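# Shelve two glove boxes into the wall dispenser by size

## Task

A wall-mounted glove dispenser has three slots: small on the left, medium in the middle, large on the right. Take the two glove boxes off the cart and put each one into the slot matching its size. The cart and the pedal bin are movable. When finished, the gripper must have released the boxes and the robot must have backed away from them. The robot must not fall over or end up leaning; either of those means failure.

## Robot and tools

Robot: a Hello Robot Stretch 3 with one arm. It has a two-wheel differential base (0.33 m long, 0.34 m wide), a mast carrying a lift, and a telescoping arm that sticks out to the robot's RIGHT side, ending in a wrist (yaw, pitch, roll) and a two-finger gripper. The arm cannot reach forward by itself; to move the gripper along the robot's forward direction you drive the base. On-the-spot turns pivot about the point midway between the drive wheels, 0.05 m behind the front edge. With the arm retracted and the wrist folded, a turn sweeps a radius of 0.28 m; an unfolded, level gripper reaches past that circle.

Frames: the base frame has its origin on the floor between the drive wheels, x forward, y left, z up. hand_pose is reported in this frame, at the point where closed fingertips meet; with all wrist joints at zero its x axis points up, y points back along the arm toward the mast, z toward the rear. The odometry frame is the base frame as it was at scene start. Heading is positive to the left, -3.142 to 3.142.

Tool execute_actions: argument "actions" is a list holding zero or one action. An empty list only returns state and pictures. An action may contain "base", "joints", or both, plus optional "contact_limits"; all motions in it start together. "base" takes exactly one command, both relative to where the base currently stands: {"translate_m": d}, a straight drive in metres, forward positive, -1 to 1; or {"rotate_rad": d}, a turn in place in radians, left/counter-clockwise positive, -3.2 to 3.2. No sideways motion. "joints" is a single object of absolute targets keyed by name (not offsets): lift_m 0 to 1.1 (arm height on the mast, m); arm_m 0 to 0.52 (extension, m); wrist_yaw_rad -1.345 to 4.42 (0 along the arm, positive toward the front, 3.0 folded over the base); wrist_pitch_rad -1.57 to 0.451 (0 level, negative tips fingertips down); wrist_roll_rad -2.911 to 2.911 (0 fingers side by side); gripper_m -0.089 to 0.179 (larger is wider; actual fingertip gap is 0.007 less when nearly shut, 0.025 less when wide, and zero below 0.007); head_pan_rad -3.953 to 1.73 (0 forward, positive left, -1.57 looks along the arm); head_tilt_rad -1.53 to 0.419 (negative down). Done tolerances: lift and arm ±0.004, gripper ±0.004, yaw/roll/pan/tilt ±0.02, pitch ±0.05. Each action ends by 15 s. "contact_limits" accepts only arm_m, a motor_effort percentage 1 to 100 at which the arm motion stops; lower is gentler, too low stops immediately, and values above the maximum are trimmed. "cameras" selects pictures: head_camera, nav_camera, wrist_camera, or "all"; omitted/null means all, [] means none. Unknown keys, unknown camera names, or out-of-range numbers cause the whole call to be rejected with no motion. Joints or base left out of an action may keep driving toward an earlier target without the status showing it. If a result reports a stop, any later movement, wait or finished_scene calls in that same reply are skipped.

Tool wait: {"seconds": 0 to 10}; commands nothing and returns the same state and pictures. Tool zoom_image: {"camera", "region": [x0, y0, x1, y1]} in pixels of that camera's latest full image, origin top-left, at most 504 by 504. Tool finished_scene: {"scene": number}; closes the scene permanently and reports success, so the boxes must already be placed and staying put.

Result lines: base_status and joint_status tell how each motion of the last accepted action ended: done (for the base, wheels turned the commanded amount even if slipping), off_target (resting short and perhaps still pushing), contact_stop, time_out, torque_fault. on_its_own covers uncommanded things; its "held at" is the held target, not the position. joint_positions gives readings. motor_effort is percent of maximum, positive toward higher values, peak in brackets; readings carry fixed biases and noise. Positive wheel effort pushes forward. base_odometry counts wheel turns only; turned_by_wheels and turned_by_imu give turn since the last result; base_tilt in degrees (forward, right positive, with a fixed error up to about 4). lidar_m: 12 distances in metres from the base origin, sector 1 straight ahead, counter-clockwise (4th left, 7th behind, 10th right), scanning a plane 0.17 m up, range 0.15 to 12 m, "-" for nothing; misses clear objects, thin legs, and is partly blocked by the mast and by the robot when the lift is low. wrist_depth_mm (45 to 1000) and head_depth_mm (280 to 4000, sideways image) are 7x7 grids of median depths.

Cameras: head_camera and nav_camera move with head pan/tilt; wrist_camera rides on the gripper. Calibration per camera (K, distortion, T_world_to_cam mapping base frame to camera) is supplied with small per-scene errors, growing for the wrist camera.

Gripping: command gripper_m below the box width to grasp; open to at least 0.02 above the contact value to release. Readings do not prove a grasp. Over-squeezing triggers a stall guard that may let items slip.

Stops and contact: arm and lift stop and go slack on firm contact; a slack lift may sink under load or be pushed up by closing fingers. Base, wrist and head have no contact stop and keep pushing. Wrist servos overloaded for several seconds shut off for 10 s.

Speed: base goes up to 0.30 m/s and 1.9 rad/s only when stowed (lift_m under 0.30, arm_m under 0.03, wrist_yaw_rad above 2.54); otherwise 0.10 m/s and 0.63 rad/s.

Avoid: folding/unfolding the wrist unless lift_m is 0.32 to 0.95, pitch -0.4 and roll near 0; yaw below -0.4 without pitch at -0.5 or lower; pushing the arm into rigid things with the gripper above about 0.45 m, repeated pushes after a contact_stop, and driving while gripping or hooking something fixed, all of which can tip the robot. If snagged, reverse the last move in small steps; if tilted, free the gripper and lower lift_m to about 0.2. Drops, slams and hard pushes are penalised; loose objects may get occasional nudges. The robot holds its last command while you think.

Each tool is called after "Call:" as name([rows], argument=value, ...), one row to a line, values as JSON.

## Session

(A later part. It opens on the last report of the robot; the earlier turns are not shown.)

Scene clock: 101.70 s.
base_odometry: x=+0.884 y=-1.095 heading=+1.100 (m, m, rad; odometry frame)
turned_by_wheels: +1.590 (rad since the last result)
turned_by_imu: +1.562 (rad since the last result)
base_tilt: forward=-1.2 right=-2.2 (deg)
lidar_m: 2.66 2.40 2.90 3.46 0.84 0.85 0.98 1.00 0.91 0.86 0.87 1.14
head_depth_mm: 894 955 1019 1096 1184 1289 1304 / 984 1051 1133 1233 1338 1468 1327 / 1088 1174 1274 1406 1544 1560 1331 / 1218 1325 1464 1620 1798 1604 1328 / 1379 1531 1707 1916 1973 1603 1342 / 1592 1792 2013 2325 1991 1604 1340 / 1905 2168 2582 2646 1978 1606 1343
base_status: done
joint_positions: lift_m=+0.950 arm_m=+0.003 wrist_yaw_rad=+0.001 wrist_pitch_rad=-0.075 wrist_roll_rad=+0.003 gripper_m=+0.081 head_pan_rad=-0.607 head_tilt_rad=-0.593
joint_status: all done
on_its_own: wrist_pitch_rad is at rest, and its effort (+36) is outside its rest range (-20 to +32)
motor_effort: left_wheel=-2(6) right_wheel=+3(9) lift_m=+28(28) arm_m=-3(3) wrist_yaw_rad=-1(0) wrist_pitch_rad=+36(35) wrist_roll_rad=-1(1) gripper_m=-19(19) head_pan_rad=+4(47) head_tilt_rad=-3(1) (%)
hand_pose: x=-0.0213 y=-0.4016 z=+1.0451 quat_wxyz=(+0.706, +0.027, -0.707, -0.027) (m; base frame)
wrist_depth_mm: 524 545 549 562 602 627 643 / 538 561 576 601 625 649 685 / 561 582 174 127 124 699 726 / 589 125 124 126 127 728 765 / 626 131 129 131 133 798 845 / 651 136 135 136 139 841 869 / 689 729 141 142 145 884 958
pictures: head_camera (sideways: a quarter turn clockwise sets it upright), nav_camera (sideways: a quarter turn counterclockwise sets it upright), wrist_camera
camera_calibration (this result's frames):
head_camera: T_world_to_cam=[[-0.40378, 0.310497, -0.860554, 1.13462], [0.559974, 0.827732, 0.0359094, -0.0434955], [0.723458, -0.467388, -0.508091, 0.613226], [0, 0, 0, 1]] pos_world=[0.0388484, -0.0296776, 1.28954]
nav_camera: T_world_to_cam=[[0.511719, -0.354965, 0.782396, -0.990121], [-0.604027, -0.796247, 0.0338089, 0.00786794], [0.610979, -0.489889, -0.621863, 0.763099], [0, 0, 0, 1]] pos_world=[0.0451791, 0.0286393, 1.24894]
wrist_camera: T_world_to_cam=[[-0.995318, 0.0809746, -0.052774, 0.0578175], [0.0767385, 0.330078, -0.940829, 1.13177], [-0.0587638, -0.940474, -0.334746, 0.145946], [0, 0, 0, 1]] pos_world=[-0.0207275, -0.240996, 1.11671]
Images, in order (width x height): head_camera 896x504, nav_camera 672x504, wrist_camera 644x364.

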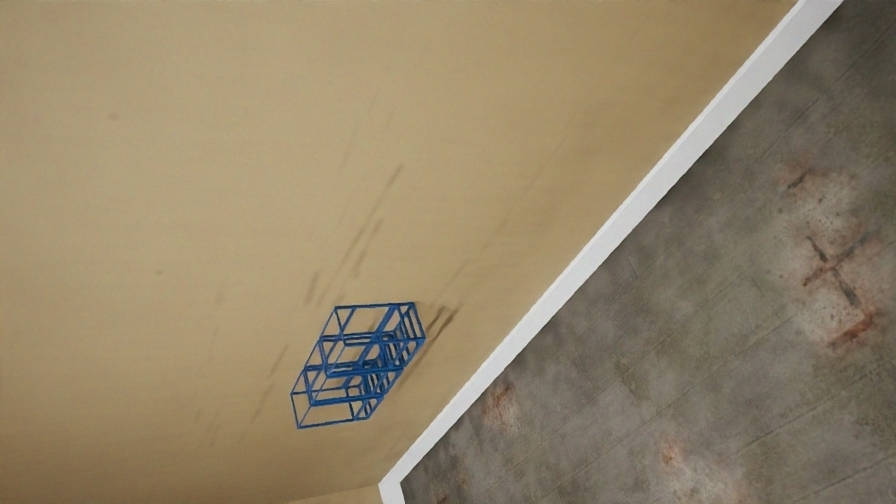

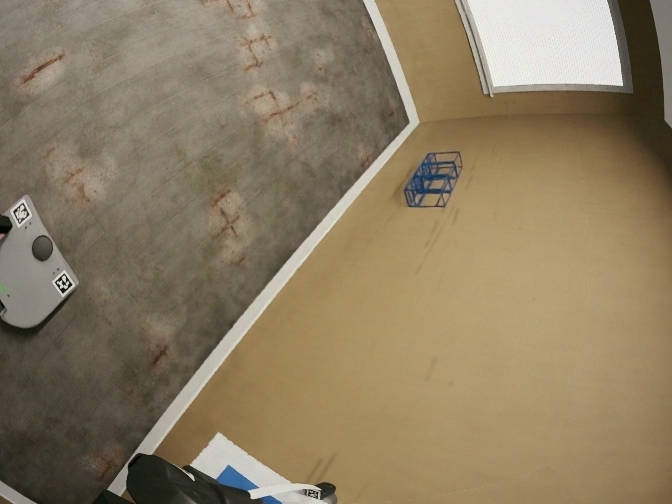

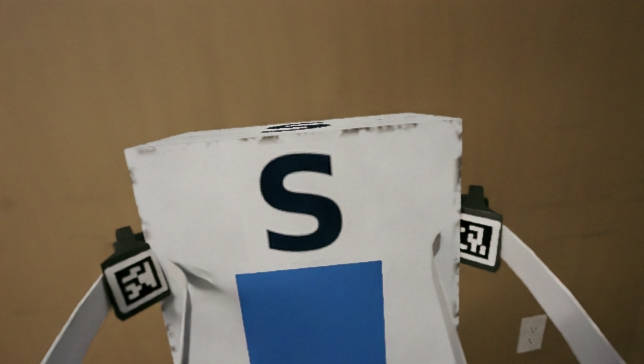

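Call:
execute_actions([
  {"base":{"translate_m":0.9},"joints":{"head_pan_rad":-1.2,"head_tilt_rad":-0.8}},
], cameras=[])

Call:
execute_actions([
  {"base":{"translate_m":0.75},"joints":{"head_pan_rad":-1.57}},
])

Scene clock: 116.23 s.
base_odometry: x=+1.293 y=-0.293 heading=+1.099 (m, m, rad; odometry frame)
turned_by_wheels: +0.000 (rad since the last result)
turned_by_imu: -0.001 (rad since the last result)
base_tilt: forward=-1.3 right=-2.2 (deg)
lidar_m: 1.89 1.68 1.70 3.49 2.86 1.60 1.87 1.22 0.84 0.80 0.81 1.06
head_depth_mm: 661 733 778 401 453 1297 1223 / 680 757 855 990 1120 1319 1204 / 701 784 891 1028 1220 1351 1209 / 726 816 927 1075 1290 1386 1206 / 747 844 968 1137 1362 1384 1206 / 774 877 1013 1146 1451 1386 1211 / 801 913 1054 1207 1519 1392 1214
base_status: done
joint_positions: lift_m=+0.950 arm_m=+0.003 wrist_yaw_rad=+0.000 wrist_pitch_rad=-0.075 wrist_roll_rad=+0.003 gripper_m=+0.081 head_pan_rad=-1.193 head_tilt_rad=-0.790
joint_status: all done
on_its_own: wrist_pitch_rad is at rest, and its effort (+35) is outside its rest range (-20 to +32)
motor_effort: left_wheel=-3(3) right_wheel=+3(10) lift_m=+28(28) arm_m=-2(3) wrist_yaw_rad=+0(0) wrist_pitch_rad=+35(35) wrist_roll_rad=-1(1) gripper_m=-19(18) head_pan_rad=-4(45) head_tilt_rad=-4(17) (%)
hand_pose: x=-0.0214 y=-0.4016 z=+1.0451 quat_wxyz=(+0.706, +0.027, -0.707, -0.027) (m; base frame)
wrist_depth_mm: 465 479 496 525 535 559 589 / 486 502 517 542 559 584 606 / 511 522 174 127 124 631 650 / 536 125 125 126 127 657 710 / 561 131 130 131 132 723 737 / 595 136 135 136 138 758 786 / 617 650 142 142 145 796 849
pictures: none
No camera images: the call's "cameras" was empty. Leave "cameras" out to get every camera's image.

Scene clock: 124.83 s.
base_odometry: x=+1.633 y=+0.375 heading=+1.099 (m, m, rad; odometry frame)
turned_by_wheels: +0.000 (rad since the last result)
turned_by_imu: +0.000 (rad since the last result)
base_tilt: forward=-1.3 right=-2.2 (deg)
lidar_m: 1.15 1.17 1.26 1.65 3.63 2.31 2.38 1.14 0.79 0.74 0.76 0.99
head_depth_mm: 641 719 803 934 - - - / 639 717 383 - - - - / 638 716 385 - - - 1141 / 636 711 387 423 499 1318 1205 / 634 709 793 938 1046 1317 1204 / 632 707 805 914 1082 1317 1210 / 630 707 802 927 1099 1315 1209
base_status: done
joint_positions: lift_m=+0.950 arm_m=+0.003 wrist_yaw_rad=+0.000 wrist_pitch_rad=-0.075 wrist_roll_rad=+0.003 gripper_m=+0.081 head_pan_rad=-1.563 head_tilt_rad=-0.790
joint_status: all done
on_its_own: wrist_pitch_rad is at rest, and its effort (+35) is outside its rest range (-20 to +32)
motor_effort: left_wheel=-3(4) right_wheel=+4(9) lift_m=+28(28) arm_m=-3(3) wrist_yaw_rad=+1(0) wrist_pitch_rad=+35(35) wrist_roll_rad=-1(2) gripper_m=-19(19) head_pan_rad=-4(33) head_tilt_rad=-4(4) (%)
hand_pose: x=-0.0214 y=-0.4016 z=+1.0451 quat_wxyz=(+0.706, +0.027, -0.707, -0.027) (m; base frame)
wrist_depth_mm: 422 436 451 471 490 511 536 / 442 459 474 491 508 534 559 / 461 472 174 127 124 562 575 / 487 125 124 126 128 598 636 / 510 131 129 131 132 647 670 / 528 136 134 137 138 679 711 / 562 581 141 142 144 748 778
pictures: head_camera (sideways: a quarter turn clockwise sets it upright), nav_camera (sideways: a quarter turn counterclockwise sets it upright), wrist_camera
camera_calibration (this result's frames):
head_camera: T_world_to_cam=[[0.0194077, 0.66749, -0.744366, 0.980566], [0.999209, 0.0128919, 0.0376126, -0.0483828], [0.0347023, -0.744507, -0.666712, 0.823783], [0, 0, 0, 1]] pos_world=[0.000726848, -0.0405813, 1.28095]
nav_camera: T_world_to_cam=[[0.00640499, -0.763812, 0.645407, -0.808511], [-0.998791, 0.0265666, 0.0413524, 0.000464829], [-0.0487317, -0.644892, -0.762719, 0.950323], [0, 0, 0, 1]] pos_world=[0.0519537, -0.00470724, 1.24663]
wrist_camera: T_world_to_cam=[[-0.995281, 0.0814263, -0.0527733, 0.0578844], [0.0768877, 0.330043, -0.940829, 1.13177], [-0.0591908, -0.940447, -0.334746, 0.145941], [0, 0, 0, 1]] pos_world=[-0.0207697, -0.240997, 1.11671]
Images, in order (width x height): head_camera 896x504, nav_camera 672x504, wrist_camera 644x364.

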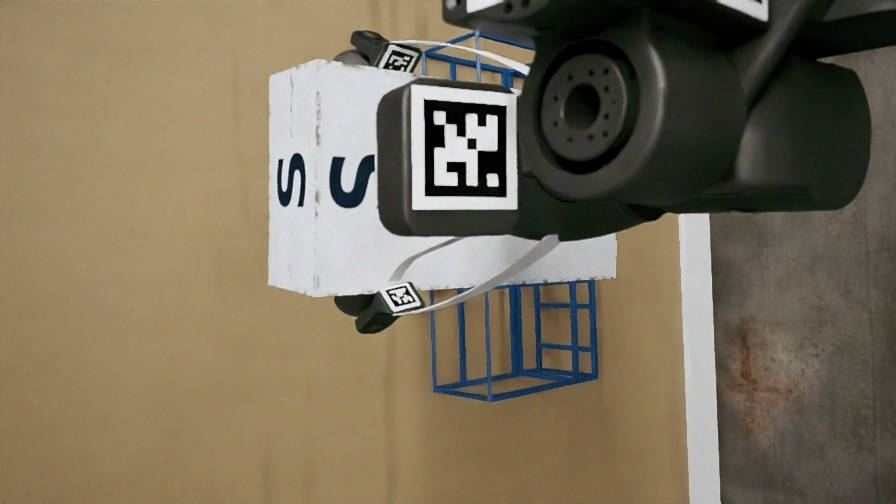

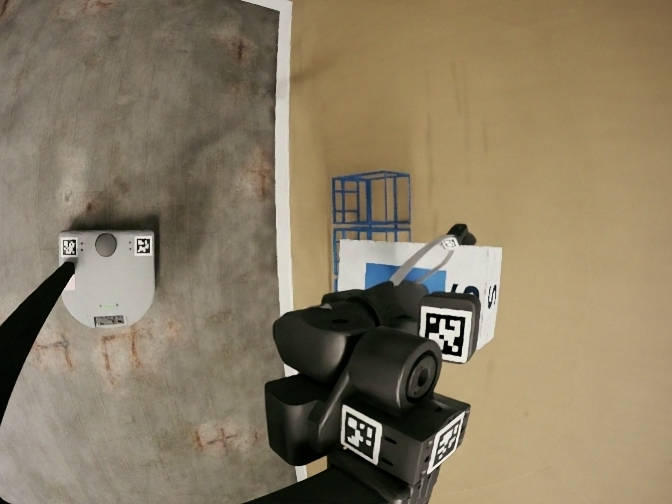

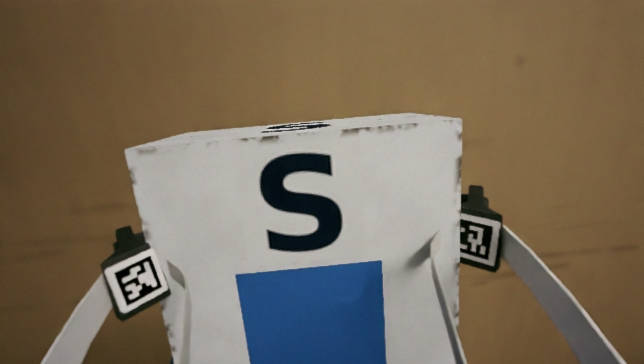

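Call:
execute_actions([
  {"base":{"rotate_rad":0.07}},
], cameras=[])

Call:
execute_actions([
  {"base":{"translate_m":0.105},"joints":{"arm_m":0.2,"wrist_pitch_rad":0.06,"head_tilt_rad":-0.95}},
])

Scene clock: 132.07 s.
base_odometry: x=+1.633 y=+0.375 heading=+1.169 (m, m, rad; odometry frame)
turned_by_wheels: +0.070 (rad since the last result)
turned_by_imu: +0.068 (rad since the last result)
base_tilt: forward=-1.3 right=-2.2 (deg)
lidar_m: 1.15 1.19 1.26 2.08 3.65 2.31 2.62 1.06 0.78 0.74 0.77 1.06
head_depth_mm: 629 705 787 919 - - - / 633 709 382 - - - - / 633 711 385 - - - 1143 / 635 713 387 424 499 1323 1211 / 638 717 800 920 1128 1327 1207 / 641 717 819 956 1140 1337 1215 / 644 721 825 957 1144 1334 1217
base_status: done
joint_positions: lift_m=+0.950 arm_m=+0.003 wrist_yaw_rad=+0.001 wrist_pitch_rad=-0.075 wrist_roll_rad=+0.003 gripper_m=+0.081 head_pan_rad=-1.563 head_tilt_rad=-0.790
joint_status: not commanded
on_its_own: wrist_pitch_rad is at rest, and its effort (+35) is outside its rest range (-20 to +32)
motor_effort: left_wheel=-2(6) right_wheel=+4(10) lift_m=+28(28) arm_m=-3(3) wrist_yaw_rad=-1(1) wrist_pitch_rad=+35(35) wrist_roll_rad=-2(1) gripper_m=-19(20) head_pan_rad=-4(4) head_tilt_rad=-3(3) (%)
hand_pose: x=-0.0212 y=-0.4016 z=+1.0451 quat_wxyz=(+0.706, +0.027, -0.707, -0.027) (m; base frame)
wrist_depth_mm: 439 450 455 470 469 485 488 / 458 470 478 490 501 500 510 / 482 492 174 127 124 533 547 / 511 125 124 126 128 564 585 / 535 130 129 131 132 605 630 / 564 136 135 136 138 639 659 / 594 608 141 143 145 692 715
pictures: none
No camera images: the call's "cameras" was empty. Leave "cameras" out to get every camera's image.

Scene clock: 134.77 s.
base_odometry: x=+1.675 y=+0.471 heading=+1.169 (m, m, rad; odometry frame)
turned_by_wheels: +0.000 (rad since the last result)
turned_by_imu: +0.000 (rad since the last result)
base_tilt: forward=-1.3 right=-2.2 (deg)
lidar_m: 1.04 1.08 1.22 1.67 3.70 2.41 2.72 1.06 0.78 0.75 0.77 1.06
head_depth_mm: - - 916 989 1358 1273 1153 / - - 920 1032 1359 1278 1153 / - - 913 1100 1371 1281 1153 / 494 579 865 1102 1382 1287 1153 / 669 773 911 1106 1383 1291 1160 / 673 775 913 1111 1386 1290 1159 / 673 778 918 1118 1388 1294 1154
base_status: done
joint_positions: lift_m=+0.950 arm_m=+0.200 wrist_yaw_rad=+0.001 wrist_pitch_rad=-0.018 wrist_roll_rad=+0.003 gripper_m=+0.081 head_pan_rad=-1.563 head_tilt_rad=-0.938
joint_status: wrist_pitch_rad off_target (ended at -0.018, target +0.060); the others done
on_its_own: wrist_pitch_rad is at rest, and its effort (+36) is outside its rest range (-20 to +32)
motor_effort: left_wheel=-3(4) right_wheel=+3(8) lift_m=+29(28) arm_m=+2(5) wrist_yaw_rad=+0(1) wrist_pitch_rad=+36(41) wrist_roll_rad=-1(1) gripper_m=-19(18) head_pan_rad=-4(4) head_tilt_rad=-4(14) (%)
hand_pose: x=-0.0213 y=-0.6005 z=+1.0597 quat_wxyz=(+0.706, +0.007, -0.708, -0.006) (m; base frame)
wrist_depth_mm: 268 272 280 281 289 296 303 / 283 283 290 297 300 304 313 / 289 297 184 126 124 322 330 / 303 126 125 126 128 333 344 / 321 130 130 131 132 353 361 / 332 136 135 137 137 371 383 / 344 356 141 142 144 392 402
pictures: head_camera (sideways: a quarter turn clockwise sets it upright), nav_camera (sideways: a quarter turn counterclockwise sets it upright), wrist_camera
camera_calibration (this result's frames):
head_camera: T_world_to_cam=[[0.0188654, 0.770249, -0.637464, 0.841261], [0.999256, 0.00692231, 0.0379367, -0.0487977], [0.0336334, -0.637706, -0.769545, 0.957529], [0, 0, 0, 1]] pos_world=[0.000685697, -0.0370212, 1.27499]
nav_camera: T_world_to_cam=[[0.00679472, -0.85088, 0.525316, -0.652055], [-0.998733, 0.0204214, 0.0459958, -0.00557225], [-0.0498646, -0.524963, -0.849663, 1.06337], [0, 0, 0, 1]] pos_world=[0.0518897, 0.00352087, 1.24629]
wrist_camera: T_world_to_cam=[[-0.995316, 0.0778194, -0.0573544, 0.0776526], [0.0767707, 0.275714, -0.958169, 1.19687], [-0.0587507, -0.958084, -0.280397, -0.104381], [0, 0, 0, 1]] pos_world=[-0.0207283, -0.436044, 1.12199]
Images, in order (width x height): head_camera 896x504, nav_camera 672x504, wrist_camera 644x364.

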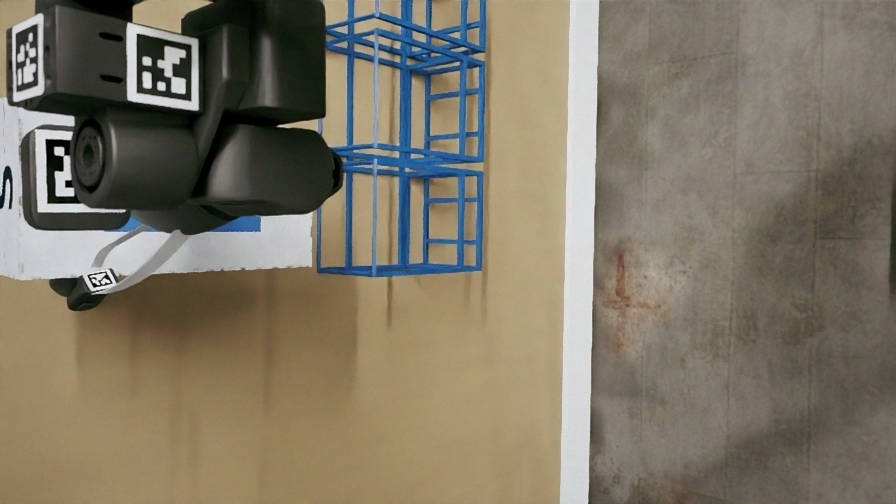

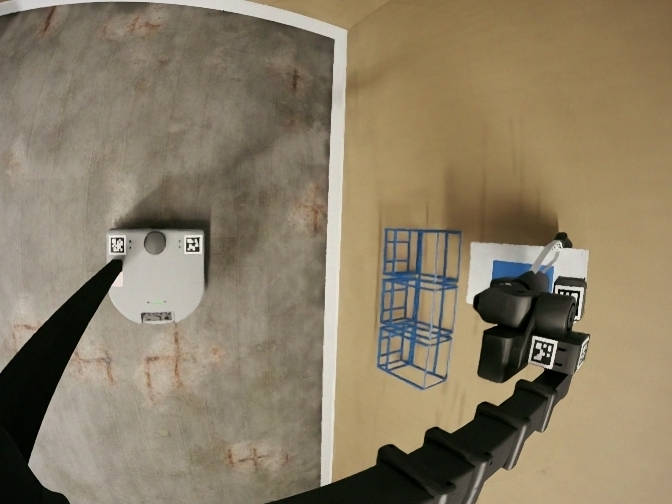

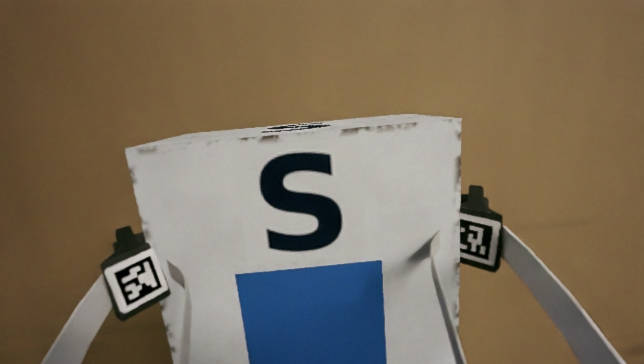

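Call:
execute_actions([
  {"base":{"translate_m":0.006},"joints":{"arm_m":0.305,"lift_m":0.82}},
])

Scene clock: 143.40 s.
base_odometry: x=+1.677 y=+0.477 heading=+1.169 (m, m, rad; odometry frame)
turned_by_wheels: +0.000 (rad since the last result)
turned_by_imu: +0.000 (rad since the last result)
base_tilt: forward=-1.2 right=-2.2 (deg)
lidar_m: 1.04 1.08 1.21 1.65 3.67 2.41 2.73 1.06 0.77 0.74 0.77 1.06
head_depth_mm: 661 742 - 1013 1359 1274 1148 / 664 716 - 1051 1360 1280 1146 / 662 648 - 1039 1367 1287 1153 / 668 707 831 1071 1376 1293 1153 / 669 772 910 1108 1379 1293 1156 / 671 775 911 1112 1390 1289 1158 / 675 778 919 1117 1387 1296 1156
base_status: done
joint_positions: lift_m=+0.820 arm_m=+0.305 wrist_yaw_rad=+0.000 wrist_pitch_rad=-0.018 wrist_roll_rad=+0.003 gripper_m=+0.081 head_pan_rad=-1.563 head_tilt_rad=-0.938
joint_status: all done
on_its_own: wrist_pitch_rad is at rest, and its effort (+36) is outside its rest range (-20 to +32)
motor_effort: left_wheel=-3(4) right_wheel=+4(10) lift_m=+24(20) arm_m=+2(3) wrist_yaw_rad=+1(1) wrist_pitch_rad=+36(36) wrist_roll_rad=-1(2) gripper_m=-19(19) head_pan_rad=-4(5) head_tilt_rad=-4(4) (%)
hand_pose: x=-0.0214 y=-0.7055 z=+0.9300 quat_wxyz=(+0.706, +0.007, -0.708, -0.006) (m; base frame)
wrist_depth_mm: 176 179 182 185 189 192 196 / 184 185 189 193 197 201 206 / 191 192 182 126 125 210 216 / 198 125 124 127 128 221 226 / 208 131 130 131 132 229 239 / 215 136 135 136 138 244 249 / 228 231 141 142 145 257 265
pictures: head_camera (sideways: a quarter turn clockwise sets it upright), nav_camera (sideways: a quarter turn counterclockwise sets it upright), wrist_camera
camera_calibration (this result's frames):
head_camera: T_world_to_cam=[[0.0188658, 0.770251, -0.637462, 0.841258], [0.999256, 0.00692171, 0.0379367, -0.0487977], [0.0336331, -0.637703, -0.769547, 0.957531], [0, 0, 0, 1]] pos_world=[0.000685679, -0.0370211, 1.27499]
nav_camera: T_world_to_cam=[[0.00679433, -0.850882, 0.525313, -0.652051], [-0.998733, 0.0204218, 0.0459959, -0.00557237], [-0.0498649, -0.52496, -0.849665, 1.06337], [0, 0, 0, 1]] pos_world=[0.0518897, 0.00352103, 1.24629]
wrist_camera: T_world_to_cam=[[-0.995291, 0.0781165, -0.0573842, 0.0785454], [0.0768592, 0.275326, -0.958273, 1.10143], [-0.0590576, -0.958172, -0.280034, -0.241761], [0, 0, 0, 1]] pos_world=[-0.0207576, -0.541038, 0.992281]
Images, in order (width x height): head_camera 896x504, nav_camera 672x504, wrist_camera 644x364.

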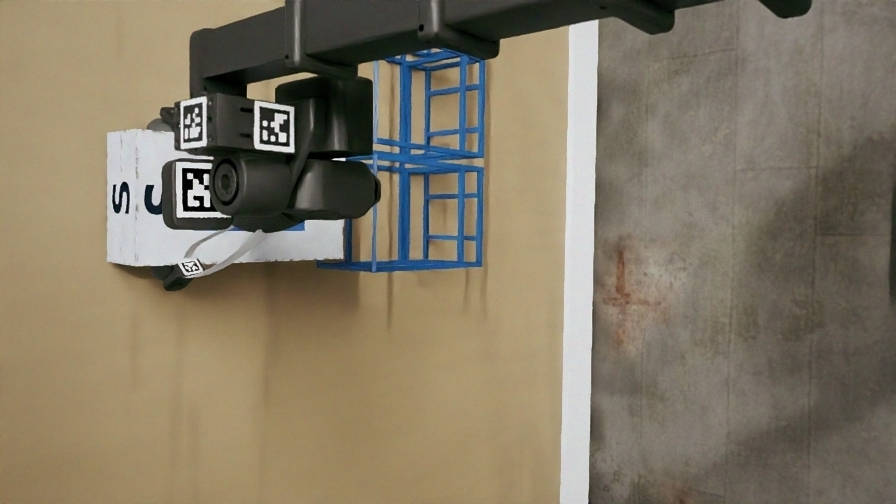

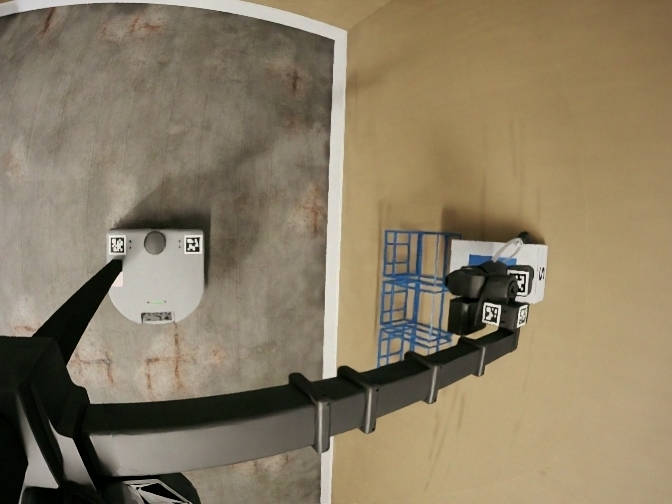

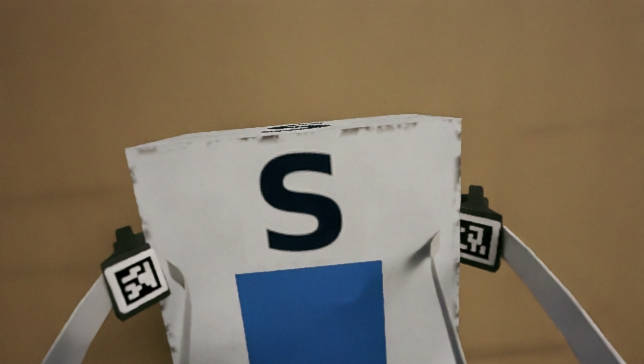

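Call:
execute_actions([
  {"base":{"translate_m":0.011},"joints":{"lift_m":0.79}},
], cameras=[])

Call:
execute_actions([
  {"joints":{"lift_m":0.74}},
])

Scene clock: 148.90 s.
base_odometry: x=+1.681 y=+0.487 heading=+1.169 (m, m, rad; odometry frame)
turned_by_wheels: +0.000 (rad since the last result)
turned_by_imu: +0.000 (rad since the last result)
base_tilt: forward=-1.3 right=-2.2 (deg)
lidar_m: 1.03 1.06 1.22 1.60 3.71 2.43 2.74 1.06 0.77 0.75 0.77 1.06
head_depth_mm: 662 759 - - 1376 1259 1125 / 663 740 - 1087 1359 1283 1155 / 666 676 - 1097 1374 1285 1153 / 668 722 836 1096 1378 1292 1149 / 669 773 911 1110 1375 1295 1150 / 674 776 913 1116 1391 1292 1156 / 674 779 921 1121 1383 1295 1154
base_status: done
joint_positions: lift_m=+0.790 arm_m=+0.305 wrist_yaw_rad=+0.001 wrist_pitch_rad=-0.018 wrist_roll_rad=+0.003 gripper_m=+0.081 head_pan_rad=-1.563 head_tilt_rad=-0.938
joint_status: all done
on_its_own: wrist_pitch_rad is at rest, and its effort (+36) is outside its rest range (-20 to +32)
motor_effort: left_wheel=-2(4) right_wheel=+4(10) lift_m=+23(30) arm_m=+2(2) wrist_yaw_rad=+0(1) wrist_pitch_rad=+36(36) wrist_roll_rad=-1(1) gripper_m=-19(19) head_pan_rad=-4(4) head_tilt_rad=-4(4) (%)
hand_pose: x=-0.0213 y=-0.7055 z=+0.9001 quat_wxyz=(+0.706, +0.007, -0.708, -0.006) (m; base frame)
wrist_depth_mm: 177 179 182 185 189 192 196 / 184 186 190 193 198 202 206 / 191 193 183 126 125 211 216 / 198 125 125 126 128 219 225 / 209 131 129 131 132 232 235 / 216 136 134 137 138 244 247 / 227 232 140 142 143 258 265
pictures: none
No camera images: the call's "cameras" was empty. Leave "cameras" out to get every camera's image.

Scene clock: 150.20 s.
base_odometry: x=+1.681 y=+0.487 heading=+1.169 (m, m, rad; odometry frame)
turned_by_wheels: +0.000 (rad since the last result)
turned_by_imu: +0.000 (rad since the last result)
base_tilt: forward=-1.3 right=-2.1 (deg)
lidar_m: 1.03 1.06 1.21 1.60 3.71 2.43 2.74 1.06 0.78 0.74 0.77 1.06
head_depth_mm: 662 759 852 - - - 1140 / 661 763 852 1128 1373 1288 1144 / 665 724 - 1136 1372 1282 1149 / 668 735 836 1098 1383 1286 1153 / 671 771 913 1107 1387 1291 1153 / 670 776 913 1113 1390 1296 1158 / 673 778 920 1115 1387 1297 1161
base_status: not commanded
joint_positions: lift_m=+0.740 arm_m=+0.305 wrist_yaw_rad=+0.001 wrist_pitch_rad=-0.017 wrist_roll_rad=+0.003 gripper_m=+0.081 head_pan_rad=-1.563 head_tilt_rad=-0.938
joint_status: all done
on_its_own: wrist_pitch_rad is at rest, and its effort (+36) is outside its rest range (-20 to +32)
motor_effort: left_wheel=-2(2) right_wheel=+3(3) lift_m=+24(19) arm_m=+2(2) wrist_yaw_rad=+0(0) wrist_pitch_rad=+36(36) wrist_roll_rad=-1(1) gripper_m=-19(19) head_pan_rad=-4(4) head_tilt_rad=-4(4) (%)
hand_pose: x=-0.0213 y=-0.7055 z=+0.8501 quat_wxyz=(+0.706, +0.007, -0.708, -0.006) (m; base frame)
wrist_depth_mm: 176 180 182 186 189 193 196 / 183 186 190 194 198 202 205 / 192 193 185 125 125 211 215 / 198 125 124 126 128 220 225 / 209 131 130 132 132 232 237 / 217 135 135 136 138 244 249 / 226 231 140 142 144 258 261
pictures: head_camera (sideways: a quarter turn clockwise sets it upright), nav_camera (sideways: a quarter turn counterclockwise sets it upright), wrist_camera
camera_calibration (this result's frames):
head_camera: T_world_to_cam=[[0.0188656, 0.770251, -0.637462, 0.841258], [0.999256, 0.00692195, 0.0379367, -0.0487977], [0.0336333, -0.637703, -0.769547, 0.957531], [0, 0, 0, 1]] pos_world=[0.000685688, -0.0370211, 1.27499]
nav_camera: T_world_to_cam=[[0.00679453, -0.850882, 0.525313, -0.652051], [-0.998733, 0.0204215, 0.0459959, -0.00557237], [-0.0498648, -0.52496, -0.849665, 1.06337], [0, 0, 0, 1]] pos_world=[0.0518897, 0.00352104, 1.24629]
wrist_camera: T_world_to_cam=[[-0.995312, 0.0778448, -0.057398, 0.0738445], [0.076785, 0.275146, -0.958331, 1.02474], [-0.0588082, -0.958246, -0.279834, -0.264368], [0, 0, 0, 1]] pos_world=[-0.0207336, -0.541032, 0.912302]
Images, in order (width x height): head_camera 896x504, nav_camera 672x504, wrist_camera 644x364.

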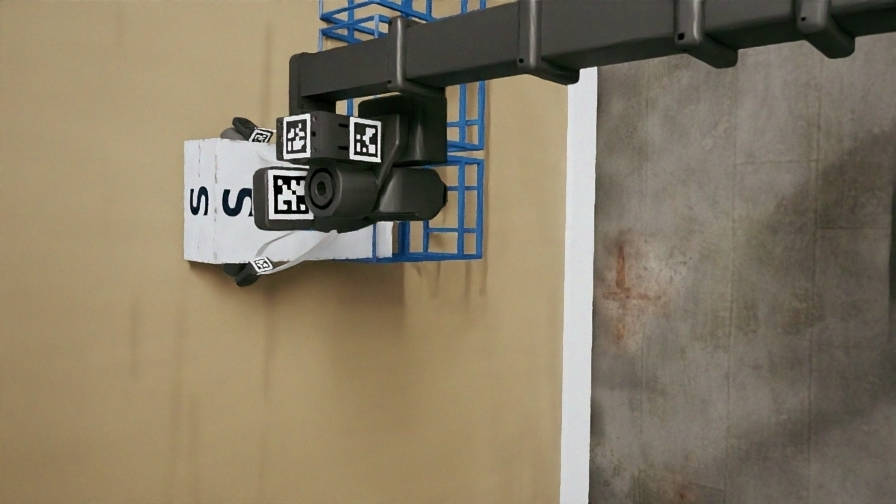

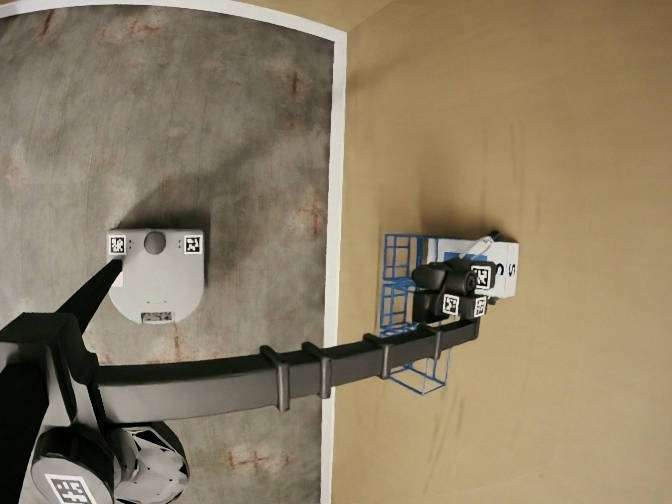

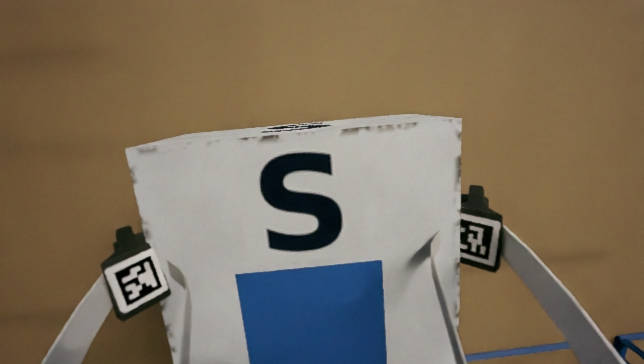

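Call:
execute_actions([
  {"joints":{"lift_m":0.625}},
])

Scene clock: 155.87 s.
base_odometry: x=+1.681 y=+0.487 heading=+1.169 (m, m, rad; odometry frame)
turned_by_wheels: +0.000 (rad since the last result)
turned_by_imu: +0.000 (rad since the last result)
base_tilt: forward=-1.2 right=-2.2 (deg)
lidar_m: 1.03 1.07 1.21 1.60 3.70 2.43 2.74 1.06 0.77 0.75 0.77 1.06
head_depth_mm: 660 762 871 987 1324 1305 - / 664 764 874 - 1379 1261 1148 / 666 764 820 - 1376 1284 1152 / 668 769 840 1118 1381 1289 1149 / 669 772 912 1106 1381 1288 1159 / 670 777 915 1114 1386 1289 1153 / 676 776 918 1120 1387 1298 1160
base_status: not commanded
joint_positions: lift_m=+0.625 arm_m=+0.305 wrist_yaw_rad=+0.000 wrist_pitch_rad=-0.017 wrist_roll_rad=+0.003 gripper_m=+0.081 head_pan_rad=-1.563 head_tilt_rad=-0.938
joint_status: all done
on_its_own: wrist_pitch_rad is at rest, and its effort (+36) is outside its rest range (-20 to +32)
motor_effort: left_wheel=-2(2) right_wheel=+3(3) lift_m=+23(21) arm_m=+2(2) wrist_yaw_rad=+1(0) wrist_pitch_rad=+36(36) wrist_roll_rad=-2(2) gripper_m=-18(19) head_pan_rad=-5(3) head_tilt_rad=-4(4) (%)
hand_pose: x=-0.0215 y=-0.7055 z=+0.7352 quat_wxyz=(+0.706, +0.006, -0.708, -0.006) (m; base frame)
wrist_depth_mm: 176 180 182 186 190 193 197 / 183 186 190 195 197 201 205 / 191 193 183 126 124 210 215 / 199 126 125 126 127 220 225 / 208 168 129 131 133 231 237 / 216 136 134 136 138 238 245 / 227 231 141 140 143 248 260
pictures: head_camera (sideways: a quarter turn clockwise sets it upright), nav_camera (sideways: a quarter turn counterclockwise sets it upright), wrist_camera
camera_calibration (this result's frames):
head_camera: T_world_to_cam=[[0.0188659, 0.770251, -0.637462, 0.841258], [0.999256, 0.0069216, 0.0379367, -0.0487977], [0.033633, -0.637703, -0.769547, 0.957531], [0, 0, 0, 1]] pos_world=[0.000685675, -0.0370211, 1.27499]
nav_camera: T_world_to_cam=[[0.00679423, -0.850882, 0.525313, -0.652051], [-0.998733, 0.0204219, 0.0459959, -0.00557237], [-0.049865, -0.52496, -0.849665, 1.06337], [0, 0, 0, 1]] pos_world=[0.0518897, 0.00352102, 1.24629]
wrist_camera: T_world_to_cam=[[-0.99526, 0.0784861, -0.0574152, 0.0675466], [0.076967, 0.274906, -0.958386, 0.914476], [-0.0594362, -0.958262, -0.279644, -0.296714], [0, 0, 0, 1]] pos_world=[-0.0207936, -0.541026, 0.797325]
Images, in order (width x height): head_camera 896x504, nav_camera 672x504, wrist_camera 644x364.

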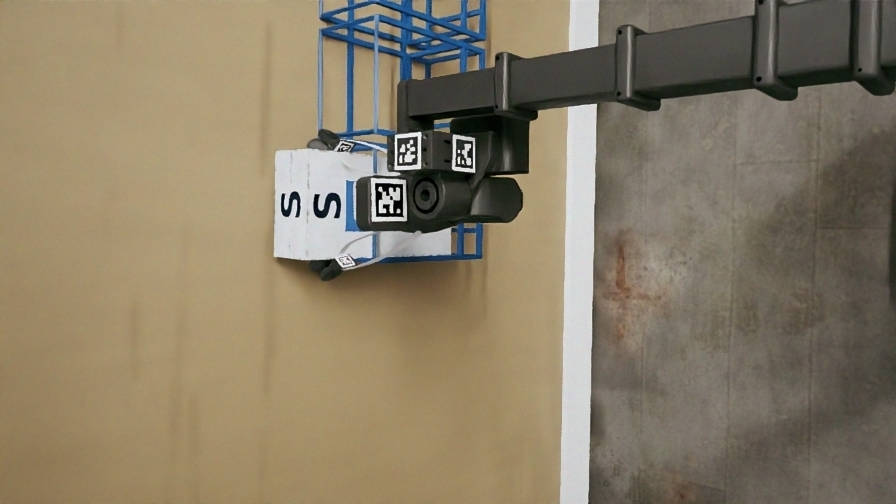

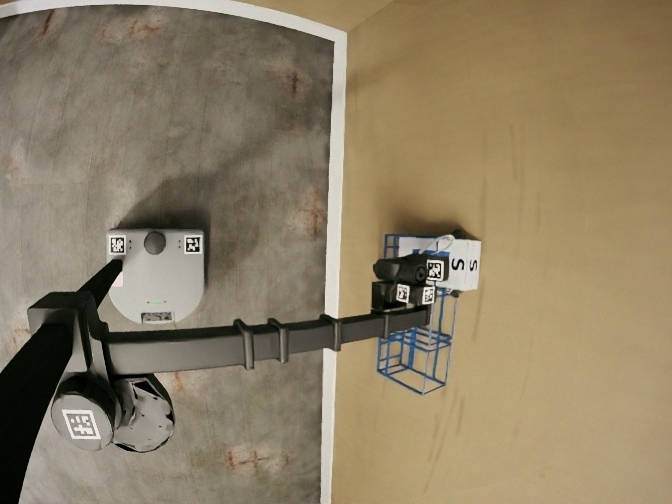

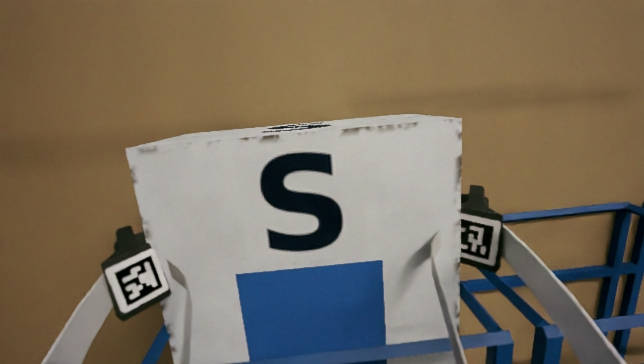

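Call:
execute_actions([
  {"joints":{"lift_m":0.6}},
], cameras=[])

Call:
execute_actions([
  {"joints":{"gripper_m":0.175}},
])

Scene clock: 159.23 s.
base_odometry: x=+1.681 y=+0.487 heading=+1.169 (m, m, rad; odometry frame)
turned_by_wheels: +0.000 (rad since the last result)
turned_by_imu: +0.000 (rad since the last result)
base_tilt: forward=-1.2 right=-2.3 (deg)
lidar_m: 1.03 1.06 1.21 1.59 3.70 2.42 2.74 1.06 0.78 0.74 0.77 1.06
head_depth_mm: 663 760 875 987 1352 1294 - / 664 763 878 999 1377 1286 1143 / 666 766 833 - 1382 1284 1149 / 669 768 840 1092 1380 1289 1148 / 672 771 910 1111 1385 1288 1152 / 674 776 913 1116 1388 1294 1157 / 676 779 916 1117 1394 1291 1157
base_status: not commanded
joint_positions: lift_m=+0.600 arm_m=+0.305 wrist_yaw_rad=+0.000 wrist_pitch_rad=+0.042 wrist_roll_rad=+0.006 gripper_m=+0.081 head_pan_rad=-1.563 head_tilt_rad=-0.938
joint_status: all done
on_its_own: wrist_pitch_rad moved +0.059 to your old target +0.060
motor_effort: left_wheel=-3(3) right_wheel=+5(5) lift_m=+19(20) arm_m=+2(2) wrist_yaw_rad=+1(0) wrist_pitch_rad=+8(36) wrist_roll_rad=-3(3) gripper_m=-19(19) head_pan_rad=-3(5) head_tilt_rad=-4(4) (%)
hand_pose: x=-0.0215 y=-0.7068 z=+0.7256 quat_wxyz=(+0.705, -0.015, -0.709, +0.015) (m; base frame)
wrist_depth_mm: 182 184 188 189 194 198 202 / 187 189 193 197 200 204 207 / 193 195 197 125 126 211 216 / 200 126 126 127 128 217 223 / 208 130 129 131 133 228 231 / 213 133 132 135 137 233 234 / 220 221 136 137 140 123 248
pictures: none
No camera images: the call's "cameras" was empty. Leave "cameras" out to get every camera's image.

Scene clock: 160.77 s.
base_odometry: x=+1.681 y=+0.487 heading=+1.169 (m, m, rad; odometry frame)
turned_by_wheels: +0.000 (rad since the last result)
turned_by_imu: +0.000 (rad since the last result)
base_tilt: forward=-1.3 right=-2.3 (deg)
lidar_m: 1.03 1.07 1.22 1.60 3.70 2.43 2.74 1.06 0.77 0.74 0.77 1.06
head_depth_mm: 663 762 871 987 1354 1292 - / 664 764 874 1000 1384 1281 1143 / 665 768 843 - 1378 1285 1149 / 670 769 845 1089 1381 1285 1151 / 670 772 909 1106 1386 1295 1157 / 671 774 914 1118 1391 1291 1155 / 674 777 915 1120 1383 1300 1160
base_status: not commanded
joint_positions: lift_m=+0.600 arm_m=+0.305 wrist_yaw_rad=+0.000 wrist_pitch_rad=+0.042 wrist_roll_rad=+0.005 gripper_m=+0.175 head_pan_rad=-1.563 head_tilt_rad=-0.939
joint_status: all done
motor_effort: left_wheel=-2(3) right_wheel=+3(7) lift_m=+20(20) arm_m=+2(2) wrist_yaw_rad=+0(1) wrist_pitch_rad=+8(10) wrist_roll_rad=-2(4) gripper_m=+0(84) head_pan_rad=-4(4) head_tilt_rad=-4(4) (%)
hand_pose: x=-0.0214 y=-0.7068 z=+0.7255 quat_wxyz=(+0.705, -0.015, -0.708, +0.015) (m; base frame)
wrist_depth_mm: 182 184 187 190 194 197 201 / 187 190 192 197 201 204 209 / 193 197 199 203 206 211 216 / 200 203 205 206 175 217 222 / 206 206 132 134 136 - 229 / - 215 134 136 139 227 235 / 221 222 136 138 140 125 249
pictures: head_camera (sideways: a quarter turn clockwise sets it upright), nav_camera (sideways: a quarter turn counterclockwise sets it upright), wrist_camera
camera_calibration (this result's frames):
head_camera: T_world_to_cam=[[0.0188656, 0.77027, -0.637439, 0.841228], [0.999256, 0.00692057, 0.0379367, -0.0487977], [0.0336329, -0.63768, -0.769567, 0.957556], [0, 0, 0, 1]] pos_world=[0.000685673, -0.0370203, 1.27499]
nav_camera: T_world_to_cam=[[0.00679445, -0.850898, 0.525287, -0.652018], [-0.998733, 0.0204204, 0.0459967, -0.00557346], [-0.0498651, -0.524934, -0.849681, 1.06339], [0, 0, 0, 1]] pos_world=[0.0518897, 0.0035227, 1.24629]
wrist_camera: T_world_to_cam=[[-0.995164, 0.0746876, -0.0638035, 0.0690921], [0.0787126, 0.217734, -0.972829, 0.875699], [-0.0587661, -0.973146, -0.22256, -0.352523], [0, 0, 0, 1]] pos_world=[-0.020887, -0.538886, 0.777856]
Images, in order (width x height): head_camera 896x504, nav_camera 672x504, wrist_camera 644x364.

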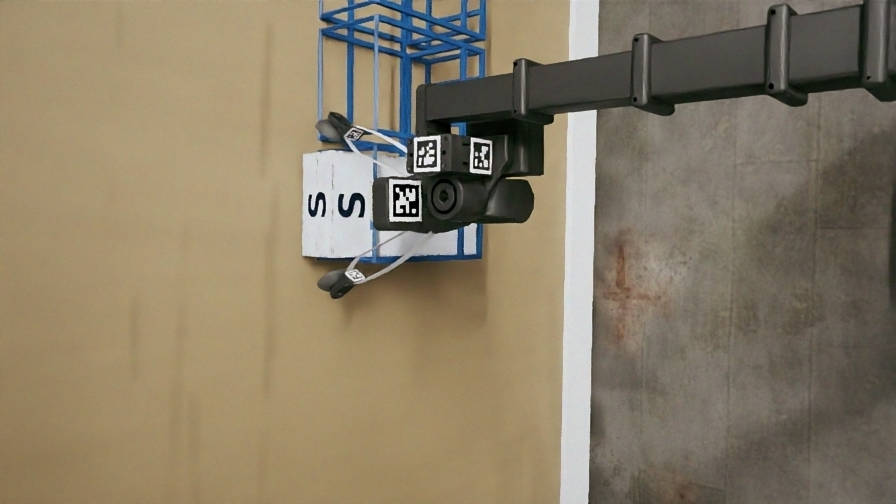

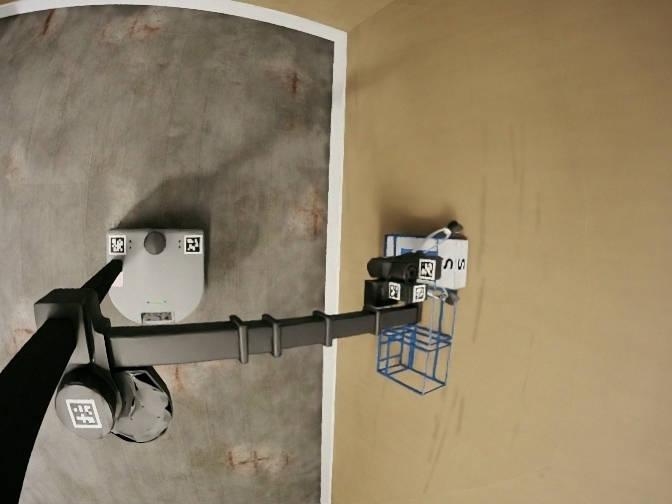

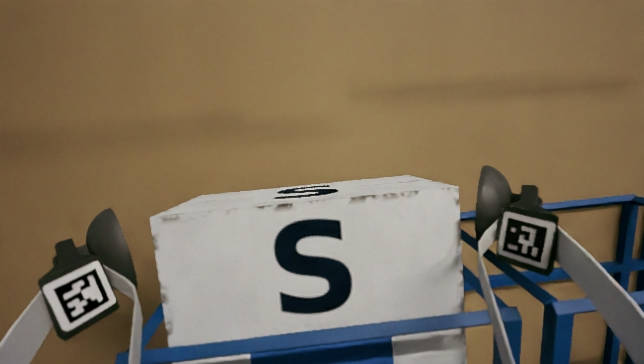

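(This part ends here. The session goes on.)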